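## Task

Two pallets are on the floor next to the track: the north one toward the track's -y end, the south one toward its +y end. At the start the south pallet carries four closed cases and the north pallet two; each lid is labelled with that case's gross mass in kg. Shift cases from pallet to pallet so the north pallet carries no more than 41.0 kg in total and the south pallet no more than 15.0 kg. At the end all six cases must rest directly on a pallet deck (no stacking), none may overhang a pallet edge by more than about two finger widths, and any case recovered from the floor must finish lid up. cam_pallet_north views the -y end from above and cam_pallet_south the +y end, with +y roughly to the right in both. Finish with the tools released and moved away; nothing may count that stays put only because the robot holds it.

## Robot and tools

Robot: two arms, left_arm and right_arm, each carrying a vacuum tool with two air channels (a and b). Each arm sits on its own carriage on one shared track along y at x = 0: left_rail on the +y half, right_rail on the -y half. An arm base is at x = 0, y = its carriage position_m, z = 0.04 m, facing +x. The names left and right do not match image sides.

Scene frame (used for all reported poses): fixed to the table, table top z = 0, +z up, +x the way the arms face, +y to their left, y = 0 at mid-track. The table starts at x = 0.50 m and spans y -0.90 to 0.90 m; outside that the floor lies at z = -0.53 m, which is where the pallets are. Reported cup point positions can be slightly off, more so at long reach.

execute_actions takes {"actions": [...]}; each action may have "rows", "steps", "until" and device keys. rows: 1 to 15 rows, each one control step (1/30 s), each exactly 16 numbers in [-1, 1] covering both arms: left_arm dx, dy, dz, rx, ry, rz, left suction_a, suction_b, then right_arm dx, dy, dz, rx, ry, rz, right suction_a, suction_b. The six motion numbers are an offset, not a pose: they are measured in the cup point's own axes from where that cup point stood when the action began (for a call's first action, the last pose a result reported). Every row is relative to that same start, not to the previous row. Scale: 1.0 = 0.6 m of translation or 180 degrees; rx, ry, rz form one rotation vector. The controller clips each step's target to 100 mm and 16 degrees from the measured pose, and favours position over orientation. The cups point along the cup point's +z. Suction values: 1 = on, 0 = off (above 0.01 counts as on), and a channel keeps its setting, so repeat an arm's last two numbers to leave it alone. steps: 1 to 450, at least the row count, default 15; after the last row the arm keeps heading for that row's target, so long moves need more steps. For smooth motion ramp offsets by about 0.01 per row (6 mm per step). until: conditions on reported device fields, e.g. {"left_rail": {"position_status": ["!=", "moving"]}}; numbers need a comparison (=, !=, <, <=, >, >=); {"all": {"status": "ended"}} and {"any": {"status": "ended"}} are also allowed. An empty actions list just returns state and images.

Carriages: set {"left_rail": {"position_m": p}} with p in 0.6..3 m, or right_rail with p in -3..-0.6 m (an absolute track position); optional speed_m_s 0.01..1 (starts at 1, persists); {"stop": true} halts. Rows never move a carriage, but a carriage drive carries its arm's tool along. Wait for arrival (within 0.6 mm) before aiming the tool at scene points. Any out-of-range value or unknown name rejects the whole call.

Result lines: per-arm end_effector_position (m), end_effector_quat_wxyz, velocities; Hand target (current goal of the controller); Joint positions/velocities (rail, shoulder pan, shoulder lift, elbow, wrist 1-3); Wrist force/torque in the tool's axes (offset up to ~10 N, noise, saturates ~200 N, may read no reading); suction_measured_a/b (0..1 vacuum; near 0 means no seal, 0.83+ airtight, takes ~1.3 s to settle); part_present_a/b (1 above 0.09, 0 below 0.07); rail position_m, position_status (moving, done, contact_stop, time_out, stopped, stopped_with_arm, stopped_for_other_arm) and position_answer (taken/not_taken). pose unreachable means the clearance check altered or blocked that arm's command; the carriage then brakes. After stopped_for_other_arm, move an arm away from the other, wait ~30 steps, resend.

Gripping: cups sit at x = +/-62 mm and y = -104.5 mm (channel a) / +104.5 mm (channel b) from the cup point; together they cover 227 x 312 mm. Both cups of a channel must seal fully on a flat, smooth area, away from holes and edges; cardboard leaks. Cups compress up to ~21 mm. Release: lower gently until the case touches, then in one action turn both channels off and back the tool straight away. A cup sealed on the table pins the tool; turn it off.

Safety: 400 N outside force or joint torque at its limit (pan/lift 656, elbow 385, wrists 95.2 N m) stops that arm for 10 s. With part_present on, the controller assumes an 11.5 kg load. Avoid fast or off-centre carrying that could shake a case loose, dropping things, hard pushes, knocking anything out of the work area, and any hard contact between the two arms (tools, cameras, held cases included). For handovers, set down, switch the giver off before the receiver on, and lift the giver clear.

zoom_image: camera (cam_high, cam_low, cam_pallet_north, cam_pallet_south, cam_left_wrist, cam_right_wrist) and region [x0, y0, x1, y1] in pixels, at most 504 x 504; useful for reading lid labels. Images are 672x504, wrist cameras 616x616.

finished_scene: scene (1 or 2); ends it irreversibly and reports success. The simulation keeps running while the controller thinks, holding the last command.

Each tool is called as name(argument=value, ...) on one line, values as JSON.

## Session

execute_actions(actions=[])

Scene clock: 0.00 s.
left_arm: end_effector_position=(+0.8512, +0.9625, +0.4404) suction_measured_a=0.00 part_present_a=0 suction_measured_b=0.00 part_present_b=0 end_effector_quat_wxyz=(+0.001, +0.001, +1.000, -0.001) end_effector_velocity=(+0.000, -0.000, -0.000) end_effector_angular_velocity=(+0.000, +0.000, +0.000) | right_arm: end_effector_position=(+0.8486, -1.0097, +0.4392) suction_measured_a=0.00 part_present_a=0 suction_measured_b=0.00 part_present_b=0 end_effector_quat_wxyz=(-0.001, -0.000, +1.000, +0.000) end_effector_velocity=(+0.000, -0.000, -0.000) end_effector_angular_velocity=(+0.000, +0.000, -0.000)
Joint positions: left_arm=[ 0.964 -0.24  -1.497  2.091 -2.166 -1.572  1.332] | right_arm=[-1.01  -0.239 -1.499  2.094 -2.164 -1.571  1.331]
Joint velocities: left_arm=[ 0. -0.  0. -0.  0. -0. -0.] | right_arm=[ 0. -0.  0. -0.  0. -0. -0.]
Wrist force (N, on the end effector, along its own x y z axes, offset not removed): no reading
Wrist torque (N m, same axes, about the end effector's origin, offset not removed): no reading
Hand target (left_arm): +0.851, +0.963, +0.440; +0.001, +0.001, +1.000, -0.001
Hand target (right_arm): +0.849, -1.010, +0.439; -0.001, -0.000, +1.000, +0.000
left_rail: position_m=0.964 position_m_goal=0.964 speed_m_s=1.00 position_status=done position_answer=taken refusals=0
right_rail: position_m=-1.010 position_m_goal=-1.010 speed_m_s=1.00 position_status=done position_answer=taken refusals=0

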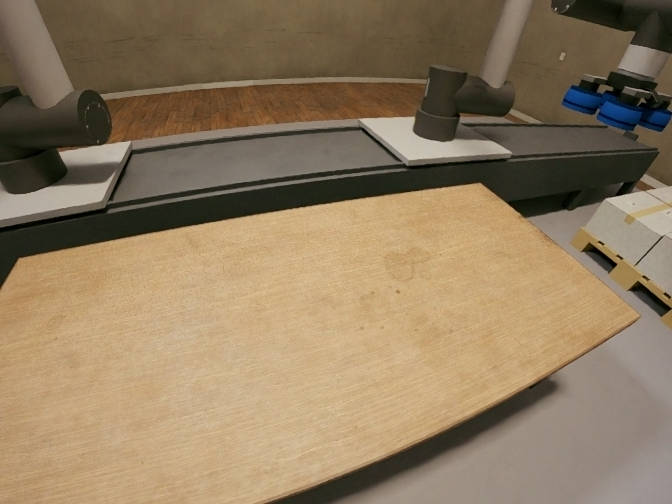

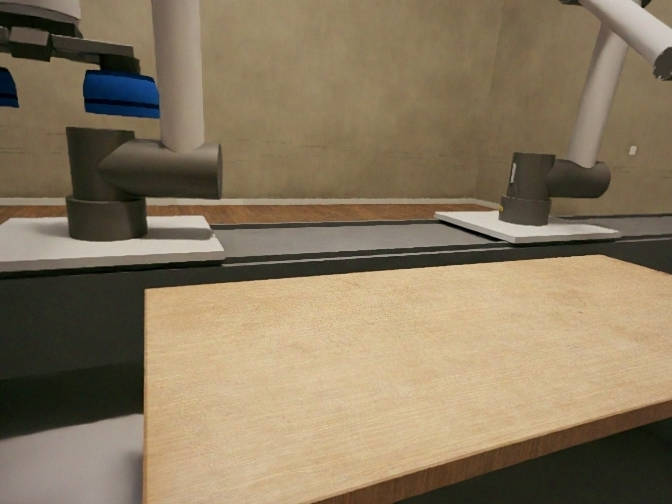

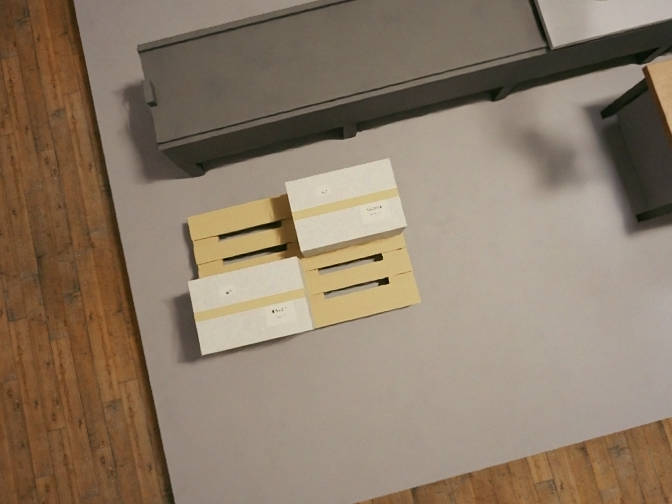

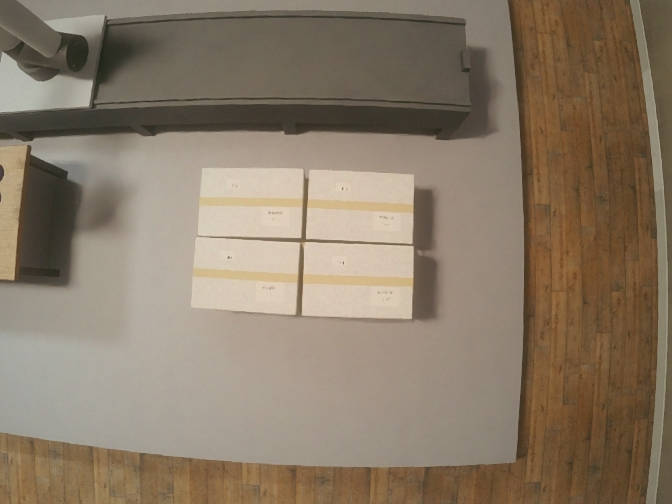

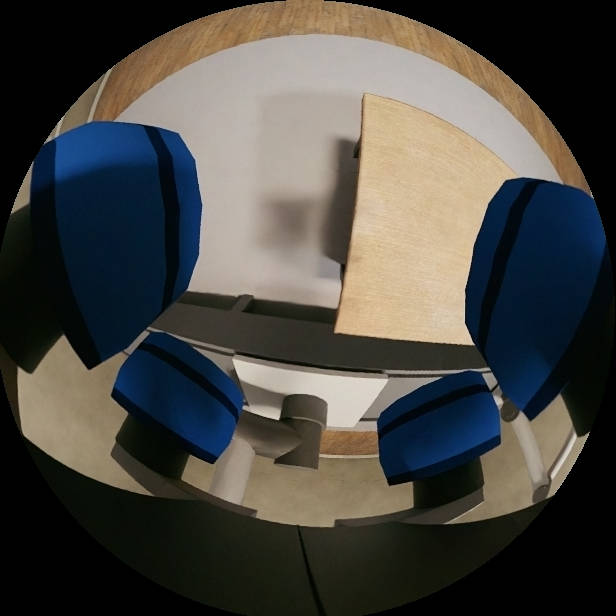

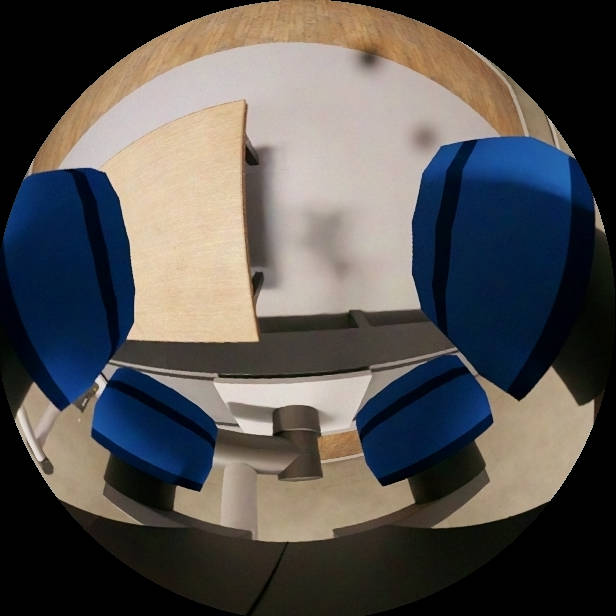

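zoom_image(camera="cam_pallet_south", region=[180, 155, 430, 330])

zoom_image(camera="cam_pallet_north", region=[175, 145, 435, 365])

Region (180, 155, 430, 330) of cam_pallet_south's 672x504 image, scaled by 2.016, with more detail than that image has; it fills the top 353 rows of this view, and the rest is white.

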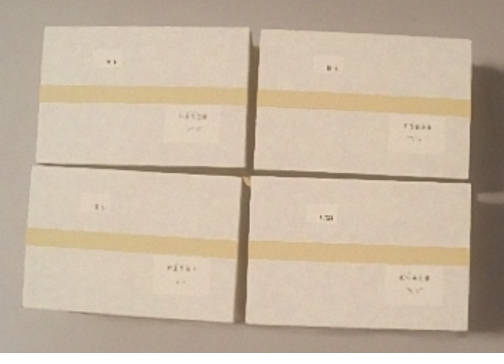

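Region (175, 145, 435, 365) of cam_pallet_north's 672x504 image, scaled by 1.938, with more detail than that image has; it fills the top 426 rows of this view, and the rest is white.

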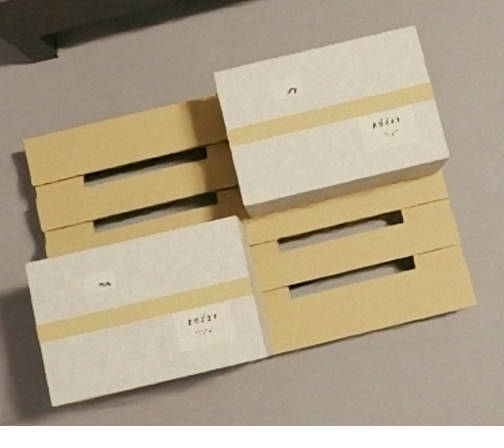

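execute_actions(actions=[{"left_rail":{"position_m":2.1},"right_rail":{"position_m":-2.1},"steps":120,"until":{"all":{"status":"ended"}}},{"steps":10}])

Scene clock: 2.60 s.
left_arm: end_effector_position=(+0.8512, +2.0981, +0.4404) suction_measured_a=0.00 part_present_a=0 suction_measured_b=0.00 part_present_b=0 end_effector_quat_wxyz=(+0.001, +0.001, +1.000, -0.001) end_effector_velocity=(-0.000, -0.000, +0.000) end_effector_angular_velocity=(-0.000, -0.000, -0.000) | right_arm: end_effector_position=(+0.8486, -2.0999, +0.4392) suction_measured_a=0.00 part_present_a=0 suction_measured_b=0.00 part_present_b=0 end_effector_quat_wxyz=(-0.001, -0.000, +1.000, +0.000) end_effector_velocity=(+0.000, -0.000, -0.000) end_effector_angular_velocity=(+0.000, +0.000, -0.000)
Joint positions: left_arm=[ 2.1   -0.24  -1.497  2.091 -2.166 -1.572  1.332] | right_arm=[-2.1   -0.239 -1.499  2.094 -2.164 -1.571  1.331]
Joint velocities: left_arm=[ 0. -0. -0.  0. -0. -0. -0.] | right_arm=[ 0. -0.  0. -0.  0. -0.  0.]
Wrist force (N, on the end effector, along its own x y z axes, offset not removed): left_arm=[2.3 -1.5 1.3] | right_arm=[2.5 1.1 -3.6]
Wrist torque (N m, same axes, about the end effector's origin, offset not removed): left_arm=[-0.50 -0.28 0.34] | right_arm=[-0.48 -0.82 -0.35]
Hand target (left_arm): +0.851, +2.098, +0.440; +0.001, +0.001, +1.000, -0.001
Hand target (right_arm): +0.849, -2.100, +0.439; -0.001, -0.000, +1.000, +0.000
left_rail: position_m=2.100 position_m_goal=2.100 speed_m_s=1.00 position_status=done position_answer=taken refusals=0
right_rail: position_m=-2.100 position_m_goal=-2.100 speed_m_s=1.00 position_status=done position_answer=taken refusals=0

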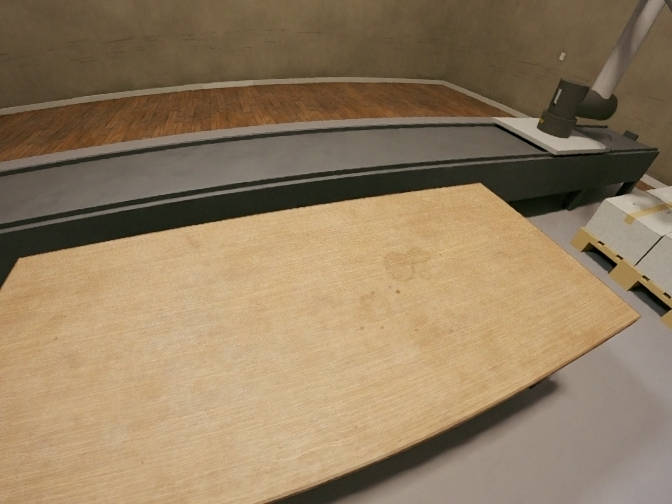

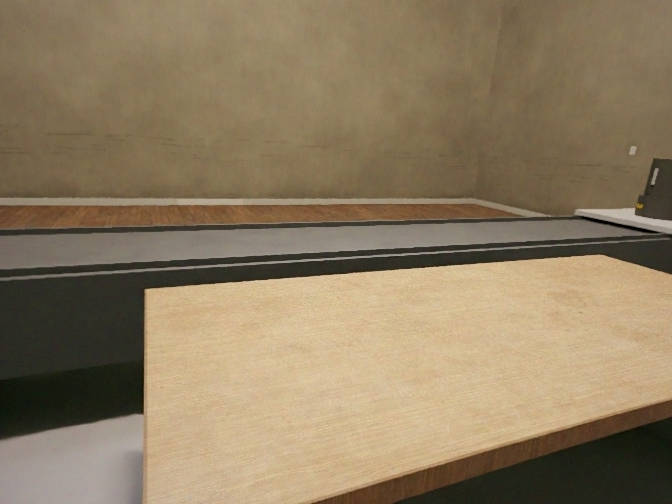

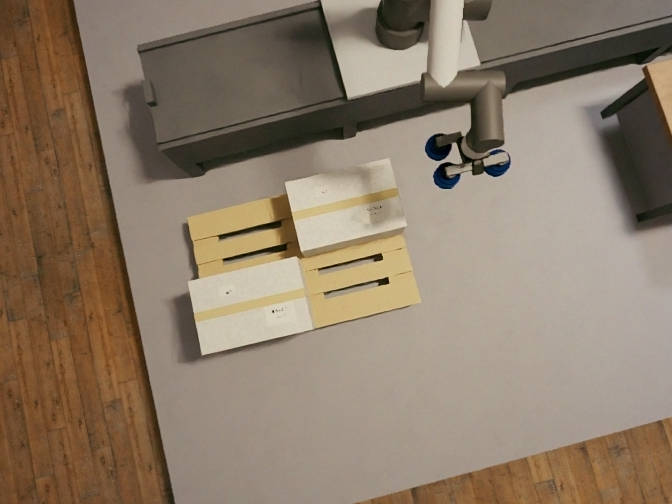

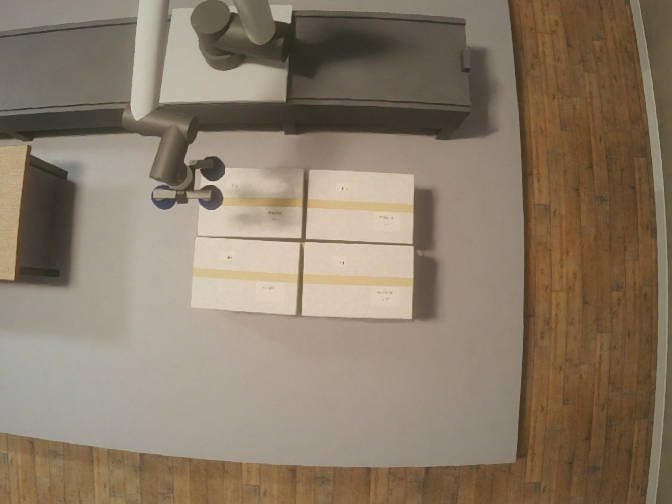

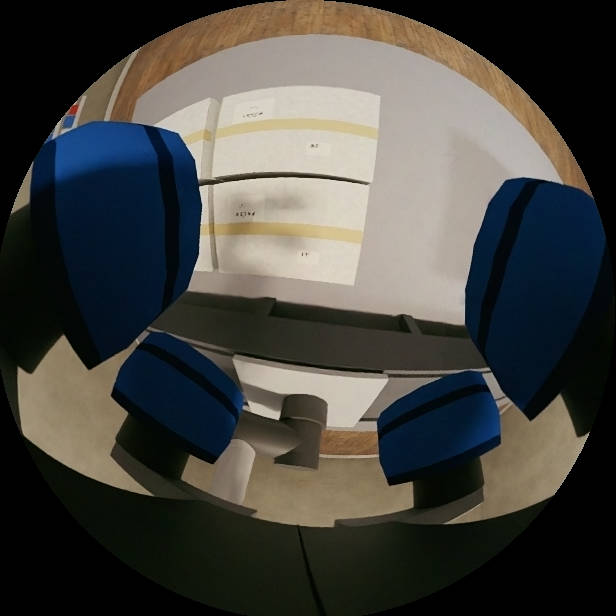

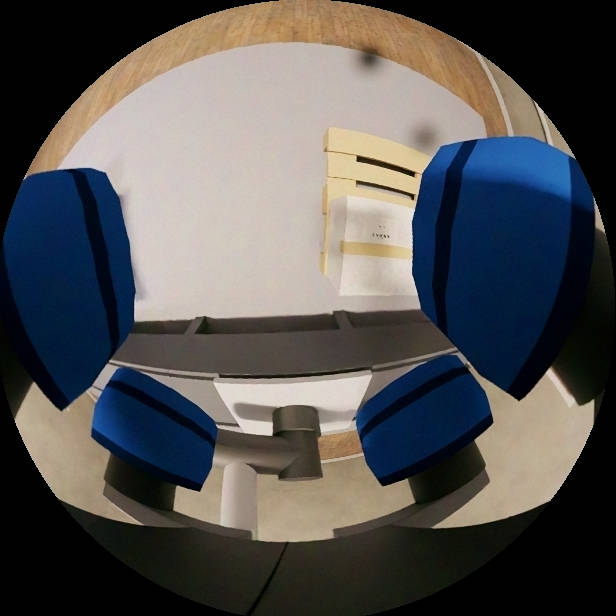

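zoom_image(camera="cam_left_wrist", region=[200, 80, 390, 290])

zoom_image(camera="cam_right_wrist", region=[320, 180, 430, 300])

Region (200, 80, 390, 290) of cam_left_wrist's 616x616 image, scaled by 2.400, with more detail than that image has; it fills the left 456 columns of this view, and the rest is white.

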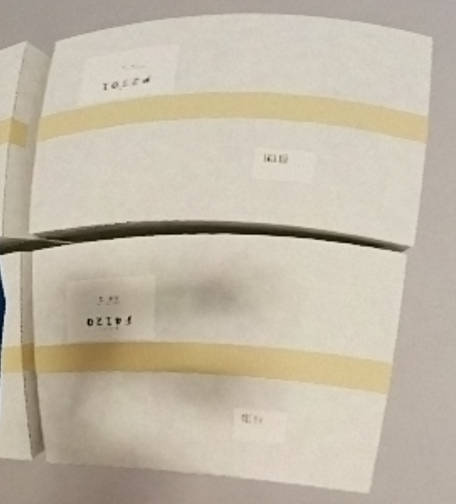

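Region (320, 180, 430, 300) of cam_right_wrist's 616x616 image, scaled by 4.200, with more detail than that image has; it fills the left 462 columns of this view, and the rest is white.

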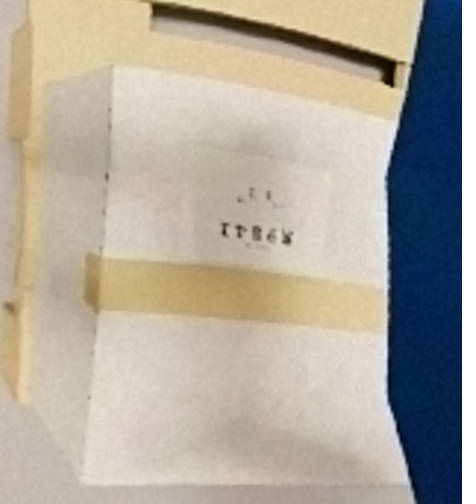

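execute_actions(actions=[{"left_rail":{"position_m":2.4},"right_rail":{"position_m":-2.5},"steps":60,"until":{"all":{"status":"ended"}}},{"rows":[[-0.15,0,0.5,0,0,0,0,0,-0.15,0,0.5,0,0,0,0,0]],"steps":60}])

Scene clock: 6.67 s.
left_arm: end_effector_position=(+0.9412, +2.3980, +0.1401) suction_measured_a=0.00 part_present_a=0 suction_measured_b=0.00 part_present_b=0 end_effector_quat_wxyz=(+0.001, +0.001, +1.000, -0.001) end_effector_velocity=(+0.000, -0.000, -0.000) end_effector_angular_velocity=(+0.000, +0.000, +0.000) | right_arm: end_effector_position=(+0.9385, -2.4999, +0.1396) suction_measured_a=0.00 part_present_a=0 suction_measured_b=0.00 part_present_b=0 end_effector_quat_wxyz=(-0.001, -0.000, +1.000, +0.000) end_effector_velocity=(+0.000, -0.000, -0.000) end_effector_angular_velocity=(-0.000, +0.000, -0.000)
Joint positions: left_arm=[ 2.4   -0.217 -1.114  2.137 -2.595 -1.572  1.355] | right_arm=[-2.5   -0.216 -1.116  2.14  -2.593 -1.571  1.354]
Joint velocities: left_arm=[ 0.  0.  0. -0. -0.  0.  0.] | right_arm=[ 0.  0.  0. -0. -0. -0.  0.]
Wrist force (N, on the end effector, along its own x y z axes, offset not removed): left_arm=[2.4 -0.7 4.1] | right_arm=[2.0 1.4 -2.7]
Wrist torque (N m, same axes, about the end effector's origin, offset not removed): left_arm=[-0.37 -0.18 0.31] | right_arm=[-0.30 -0.73 -0.36]
Hand target (left_arm): +0.941, +2.398, +0.140; +0.001, +0.001, +1.000, -0.001
Hand target (right_arm): +0.938, -2.500, +0.140; -0.001, -0.000, +1.000, +0.000
Off the commanded pose (left_arm): 0.001 m, 0 deg.
Off the commanded pose (right_arm): 0.001 m, 0 deg.
left_rail: position_m=2.400 position_m_goal=2.400 speed_m_s=1.00 position_status=done position_answer=taken refusals=0
right_rail: position_m=-2.500 position_m_goal=-2.500 speed_m_s=1.00 position_status=done position_answer=taken refusals=0

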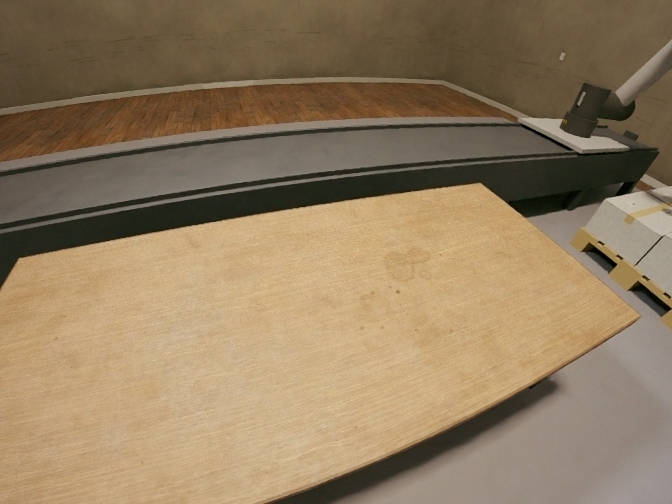

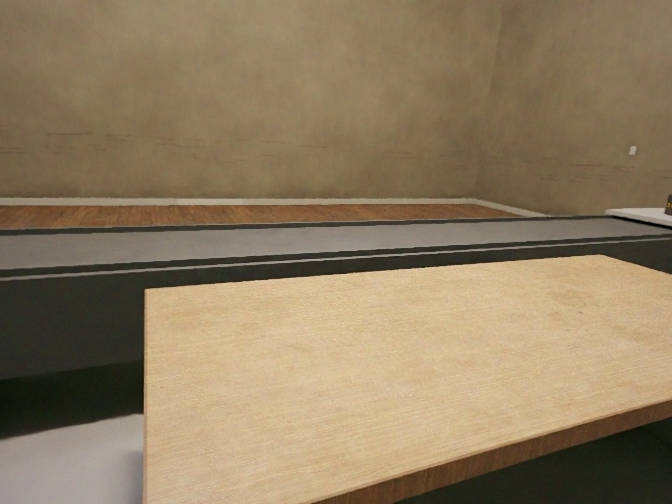

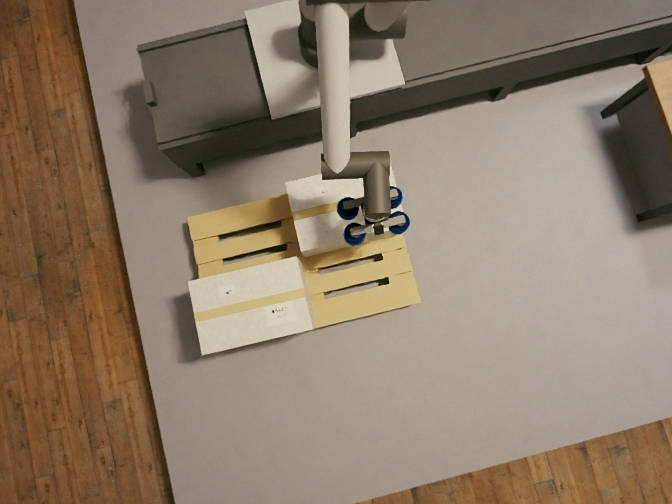

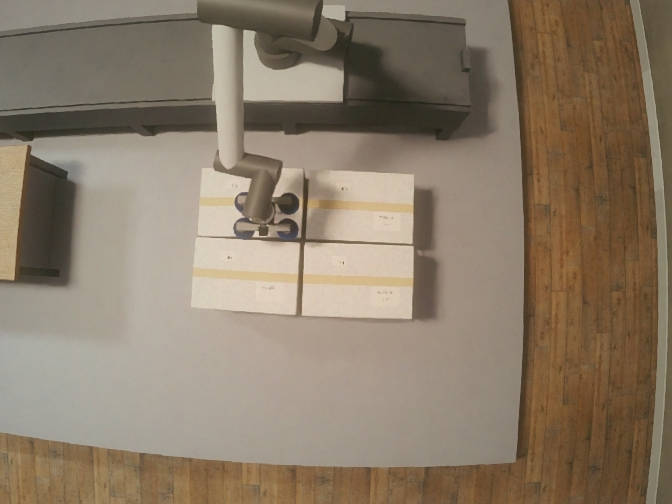

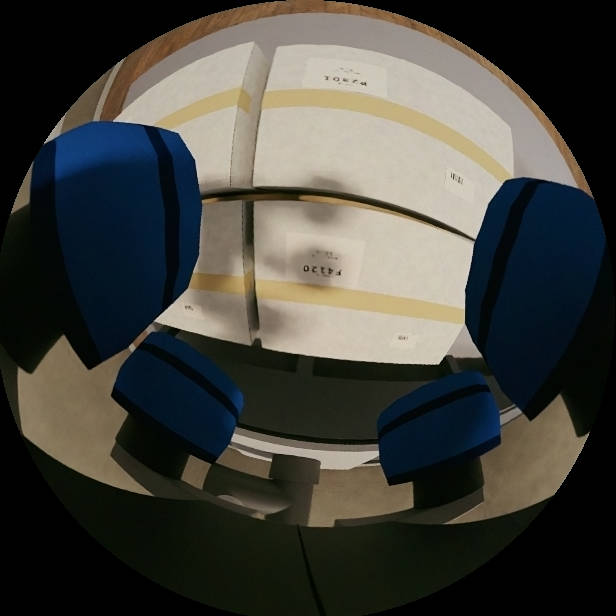

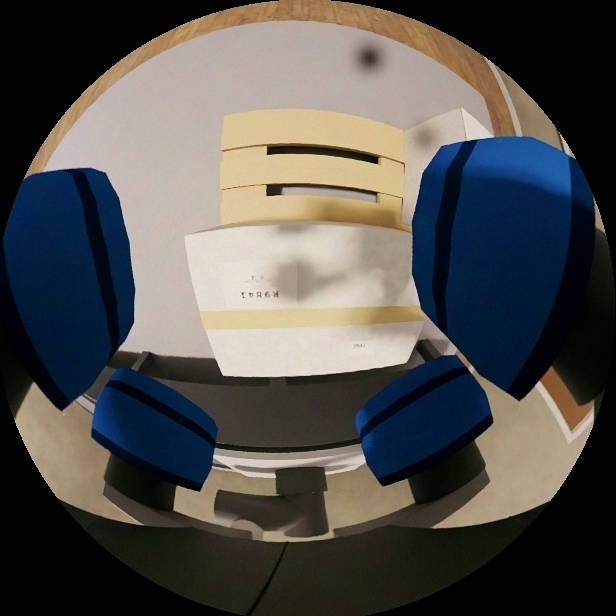

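zoom_image(camera="cam_left_wrist", region=[270, 40, 410, 300])

zoom_image(camera="cam_right_wrist", region=[220, 250, 310, 320])

Region (270, 40, 410, 300) of cam_left_wrist's 616x616 image, scaled by 1.938, with more detail than that image has; it fills the left 271 columns of this view, and the rest is white.

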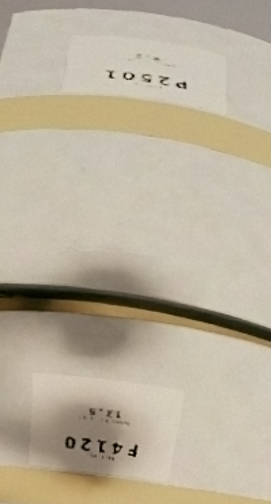

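Region (220, 250, 310, 320) of cam_right_wrist's 616x616 image, scaled by 5.600, with more detail than that image has.

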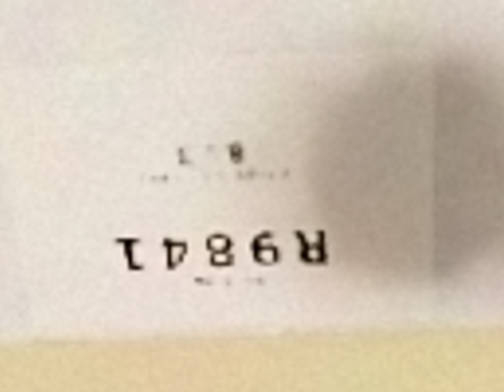

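execute_actions(actions=[{"rows":[[0,0,0.3,0,0,0,0,0,0,0,0.3,0,0,0,0,0]],"steps":35}])

zoom_image(camera="cam_left_wrist", region=[260, 200, 400, 320])

zoom_image(camera="cam_right_wrist", region=[190, 220, 330, 340])

Scene clock: 8.33 s.
left_arm: end_effector_position=(+0.9411, +2.3980, -0.0400) suction_measured_a=0.00 part_present_a=0 suction_measured_b=0.00 part_present_b=0 end_effector_quat_wxyz=(+0.001, +0.001, +1.000, -0.001) end_effector_velocity=(+0.000, +0.000, -0.001) end_effector_angular_velocity=(-0.000, -0.000, +0.000) | right_arm: end_effector_position=(+0.9384, -2.4999, -0.0400) suction_measured_a=0.00 part_present_a=0 suction_measured_b=0.00 part_present_b=0 end_effector_quat_wxyz=(-0.001, -0.000, +1.000, +0.000) end_effector_velocity=(+0.000, +0.000, -0.001) end_effector_angular_velocity=(+0.000, -0.000, +0.000)
Joint positions: left_arm=[ 2.4   -0.217 -0.887  2.158 -2.844 -1.572  1.355] | right_arm=[-2.5   -0.216 -0.888  2.161 -2.842 -1.571  1.354]
Joint velocities: left_arm=[ 0.     0.     0.001 -0.    -0.001  0.     0.   ] | right_arm=[ 0.     0.     0.001 -0.    -0.001  0.     0.   ]
Wrist force (N, on the end effector, along its own x y z axes, offset not removed): left_arm=[4.5 2.4 2.8] | right_arm=[1.3 3.5 -3.2]
Wrist torque (N m, same axes, about the end effector's origin, offset not removed): left_arm=[0.10 -0.52 0.34] | right_arm=[-0.03 -0.69 -0.38]
Hand target (left_arm): +0.941, +2.398, -0.040; +0.001, +0.001, +1.000, -0.001
Hand target (right_arm): +0.938, -2.500, -0.040; -0.001, -0.000, +1.000, +0.000
Off the commanded pose (left_arm): 0.000 m, 0 deg.
Off the commanded pose (right_arm): 0.000 m, 0 deg.
left_rail: position_m=2.400 position_m_goal=2.400 speed_m_s=1.00 position_status=done position_answer=taken refusals=0
right_rail: position_m=-2.500 position_m_goal=-2.500 speed_m_s=1.00 position_status=done position_answer=taken refusals=0

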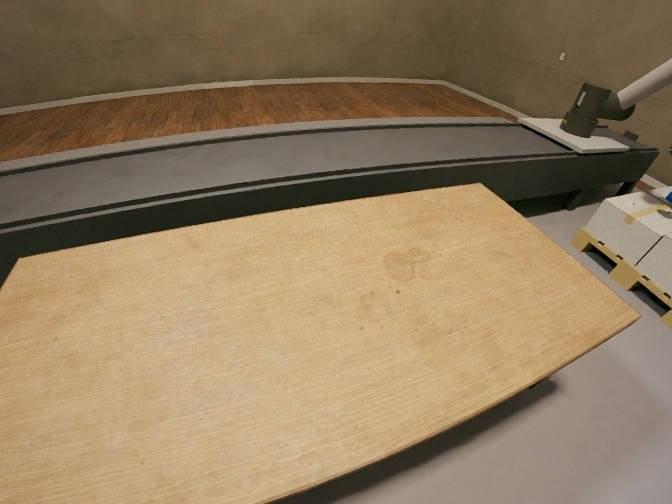

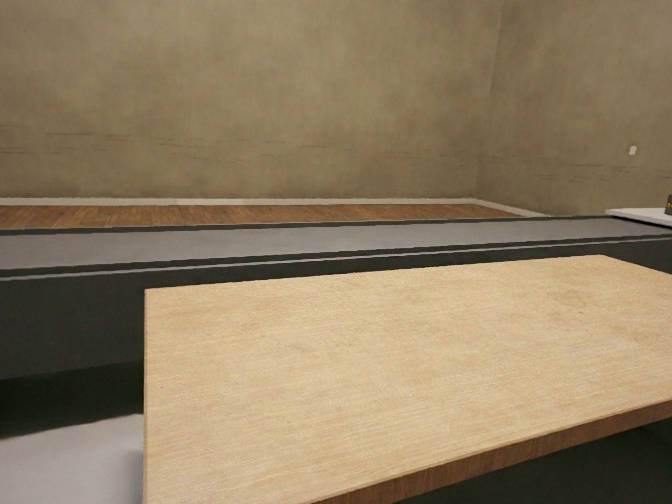

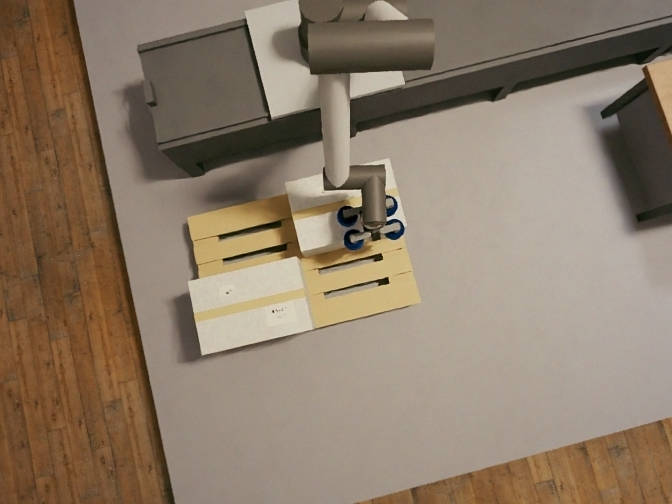

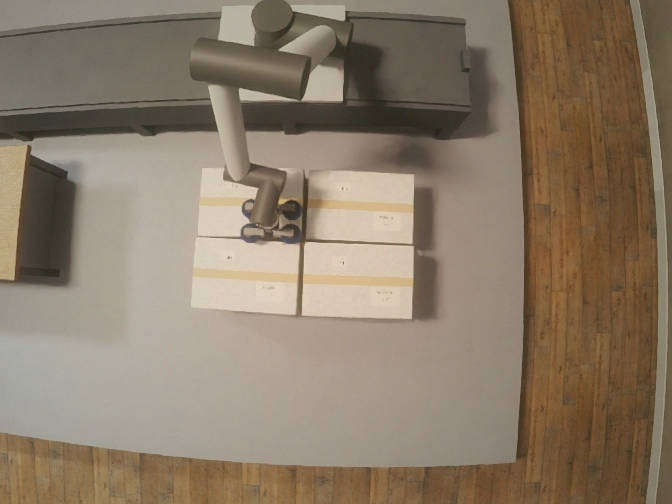

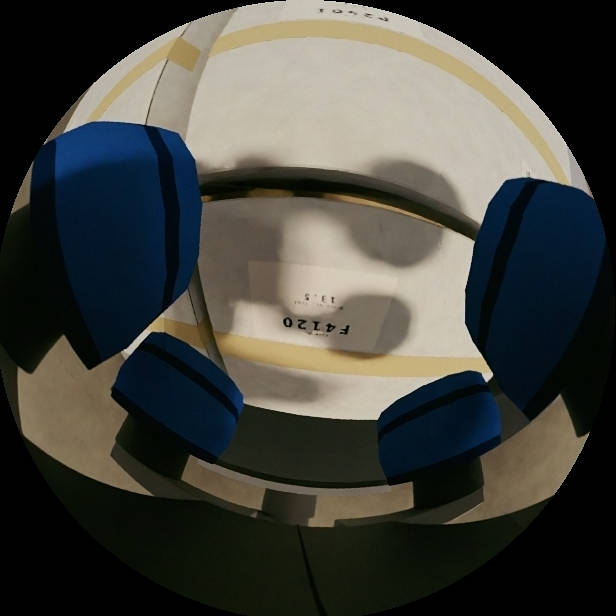

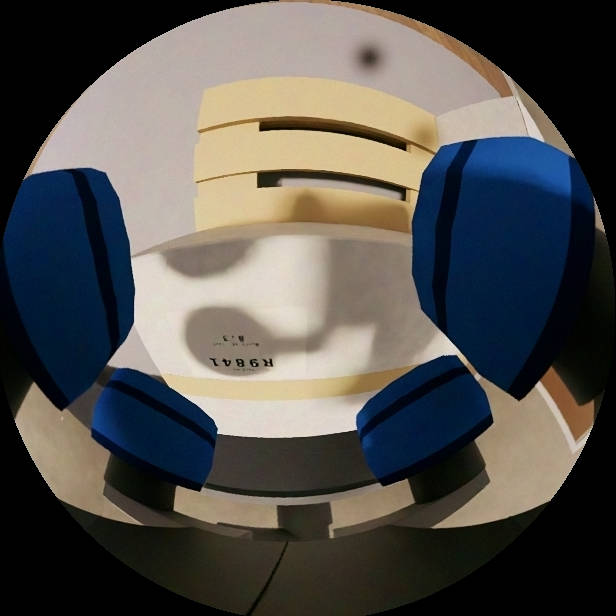

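Region (260, 200, 400, 320) of cam_left_wrist's 616x616 image, scaled by 3.600, with more detail than that image has; it fills the top 432 rows of this view, and the rest is white.

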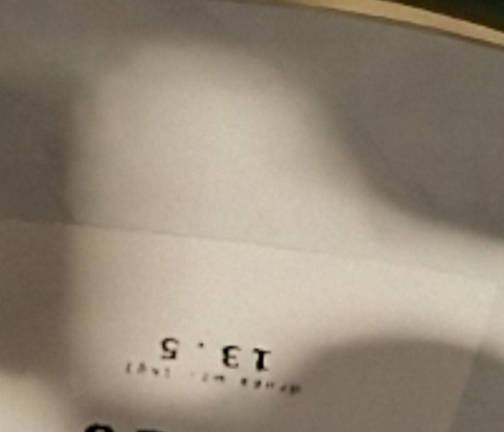

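Region (190, 220, 330, 340) of cam_right_wrist's 616x616 image, scaled by 3.600, with more detail than that image has; it fills the top 432 rows of this view, and the rest is white.

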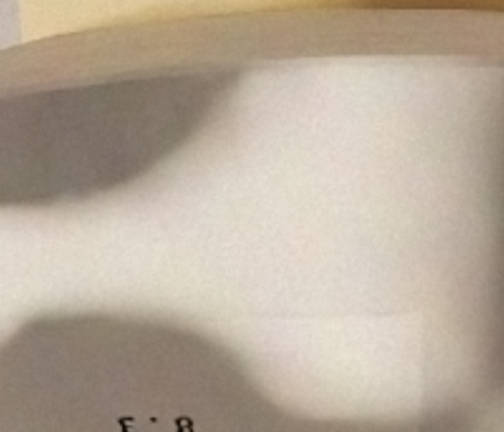

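execute_actions(actions=[{"left_rail":{"position_m":3.0},"right_rail":{"position_m":-3.0},"rows":[[0,0,-0.05,0,0,0,0,0,-0.65,0,-0.05,0,0,0,0,0]],"steps":70,"until":{"all":{"status":"ended"}}},{"steps":15}])

zoom_image(camera="cam_left_wrist", region=[230, 230, 400, 370])

zoom_image(camera="cam_right_wrist", region=[210, 230, 400, 400])

Scene clock: 10.70 s.
left_arm: end_effector_position=(+0.9411, +2.9980, -0.0099) suction_measured_a=0.00 part_present_a=0 suction_measured_b=0.00 part_present_b=0 end_effector_quat_wxyz=(+0.001, +0.001, +1.000, -0.001) end_effector_velocity=(+0.000, -0.000, +0.000) end_effector_angular_velocity=(-0.000, -0.000, +0.000) | right_arm: end_effector_position=(+1.3285, -3.0001, -0.0102) suction_measured_a=0.00 part_present_a=0 suction_measured_b=0.00 part_present_b=0 end_effector_quat_wxyz=(-0.001, -0.000, +1.000, +0.000) end_effector_velocity=(+0.001, -0.000, -0.000) end_effector_angular_velocity=(-0.000, +0.000, -0.000)
Joint positions: left_arm=[ 3.    -0.217 -0.926  2.159 -2.805 -1.572  1.355] | right_arm=[-3.    -0.152 -0.684  1.524 -2.409 -1.571  1.418]
Joint velocities: left_arm=[ 0. -0. -0. -0.  0.  0. -0.] | right_arm=[ 0.     0.     0.001 -0.002  0.002 -0.     0.   ]
Wrist force (N, on the end effector, along its own x y z axes, offset not removed): left_arm=[6.4 -2.4 1.0] | right_arm=[4.4 1.3 -2.7]
Wrist torque (N m, same axes, about the end effector's origin, offset not removed): left_arm=[-0.60 -0.86 0.26] | right_arm=[-0.31 -1.00 -0.45]
Hand target (left_arm): +0.941, +2.998, -0.010; +0.001, +0.001, +1.000, -0.001
Hand target (right_arm): +1.329, -3.000, -0.010; -0.001, -0.000, +1.000, +0.000
Off the commanded pose (left_arm): 0.000 m, 0 deg.
Off the commanded pose (right_arm): 0.001 m, 0 deg.
left_rail: position_m=3.000 position_m_goal=3.000 speed_m_s=1.00 position_status=done position_answer=taken refusals=0
right_rail: position_m=-3.000 position_m_goal=-3.000 speed_m_s=1.00 position_status=done position_answer=taken refusals=0

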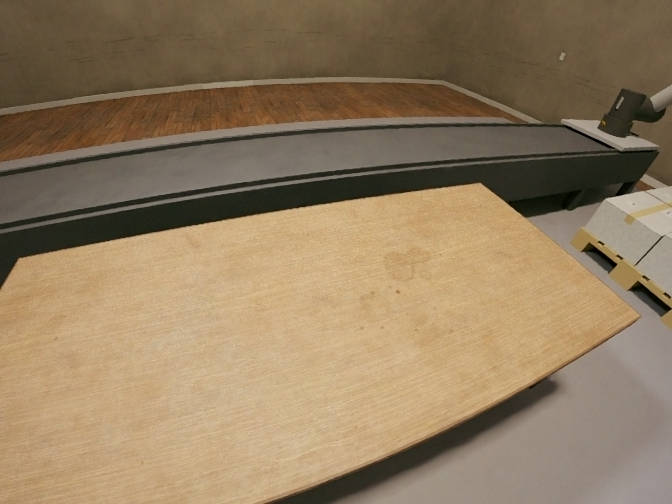

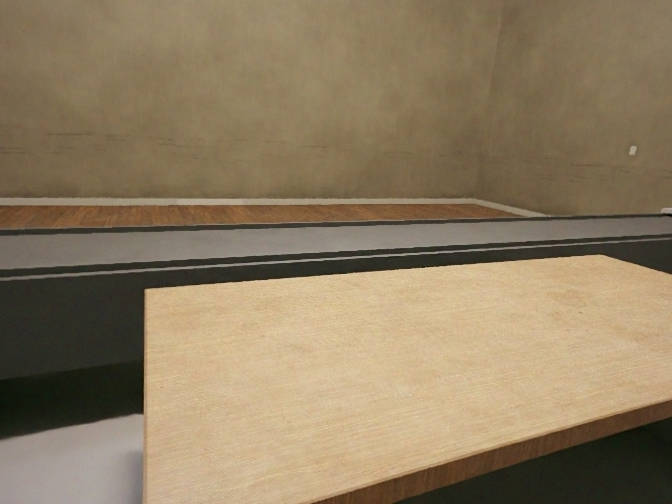

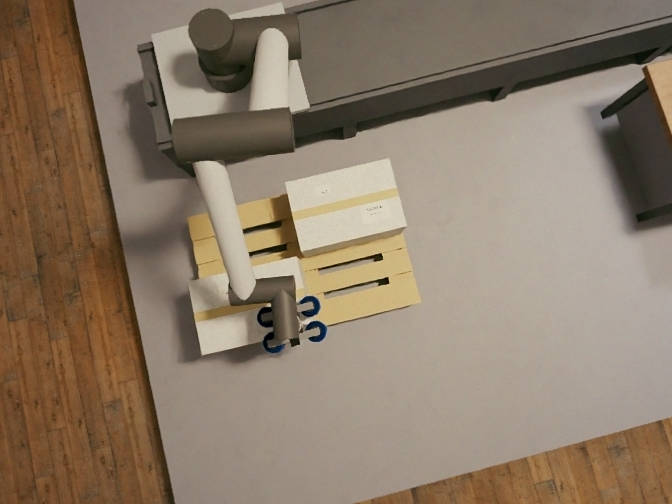

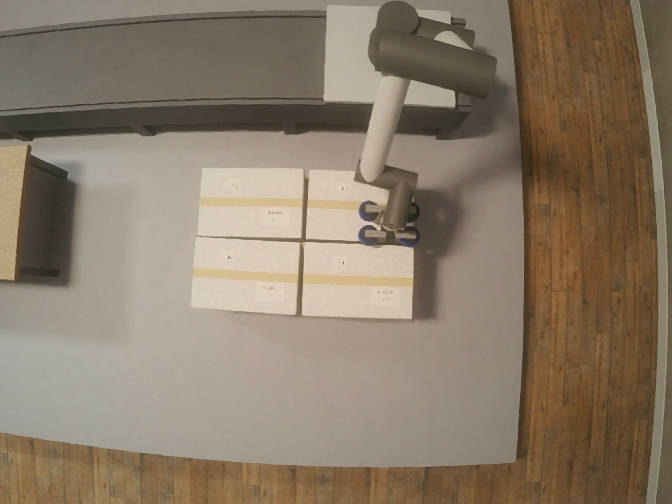

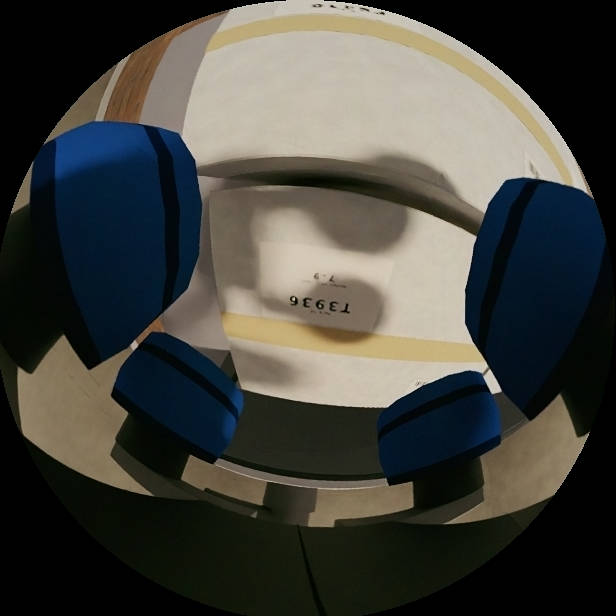

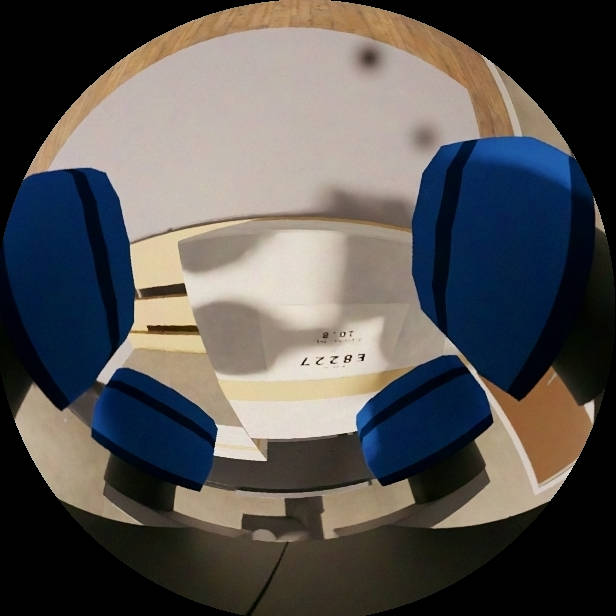

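Region (230, 230, 400, 370) of cam_left_wrist's 616x616 image, scaled by 2.965, with more detail than that image has; it fills the top 415 rows of this view, and the rest is white.

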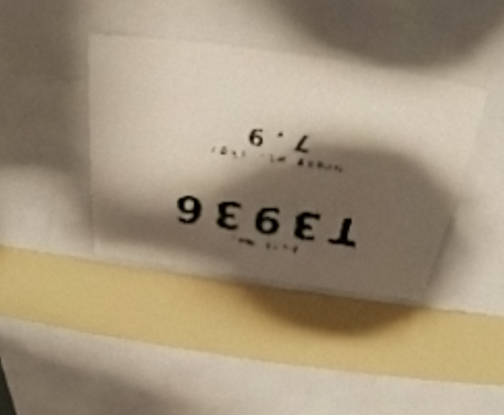

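Region (210, 230, 400, 400) of cam_right_wrist's 616x616 image, scaled by 2.653, with more detail than that image has; it fills the top 451 rows of this view, and the rest is white.

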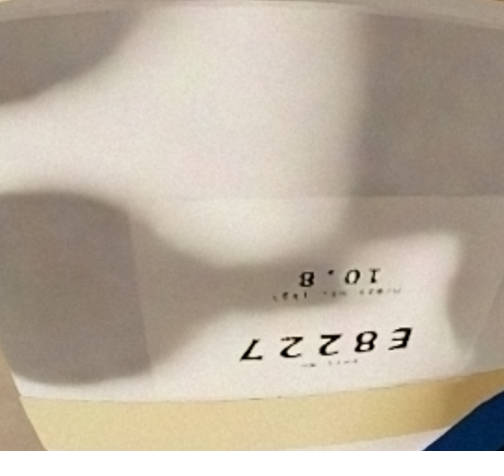

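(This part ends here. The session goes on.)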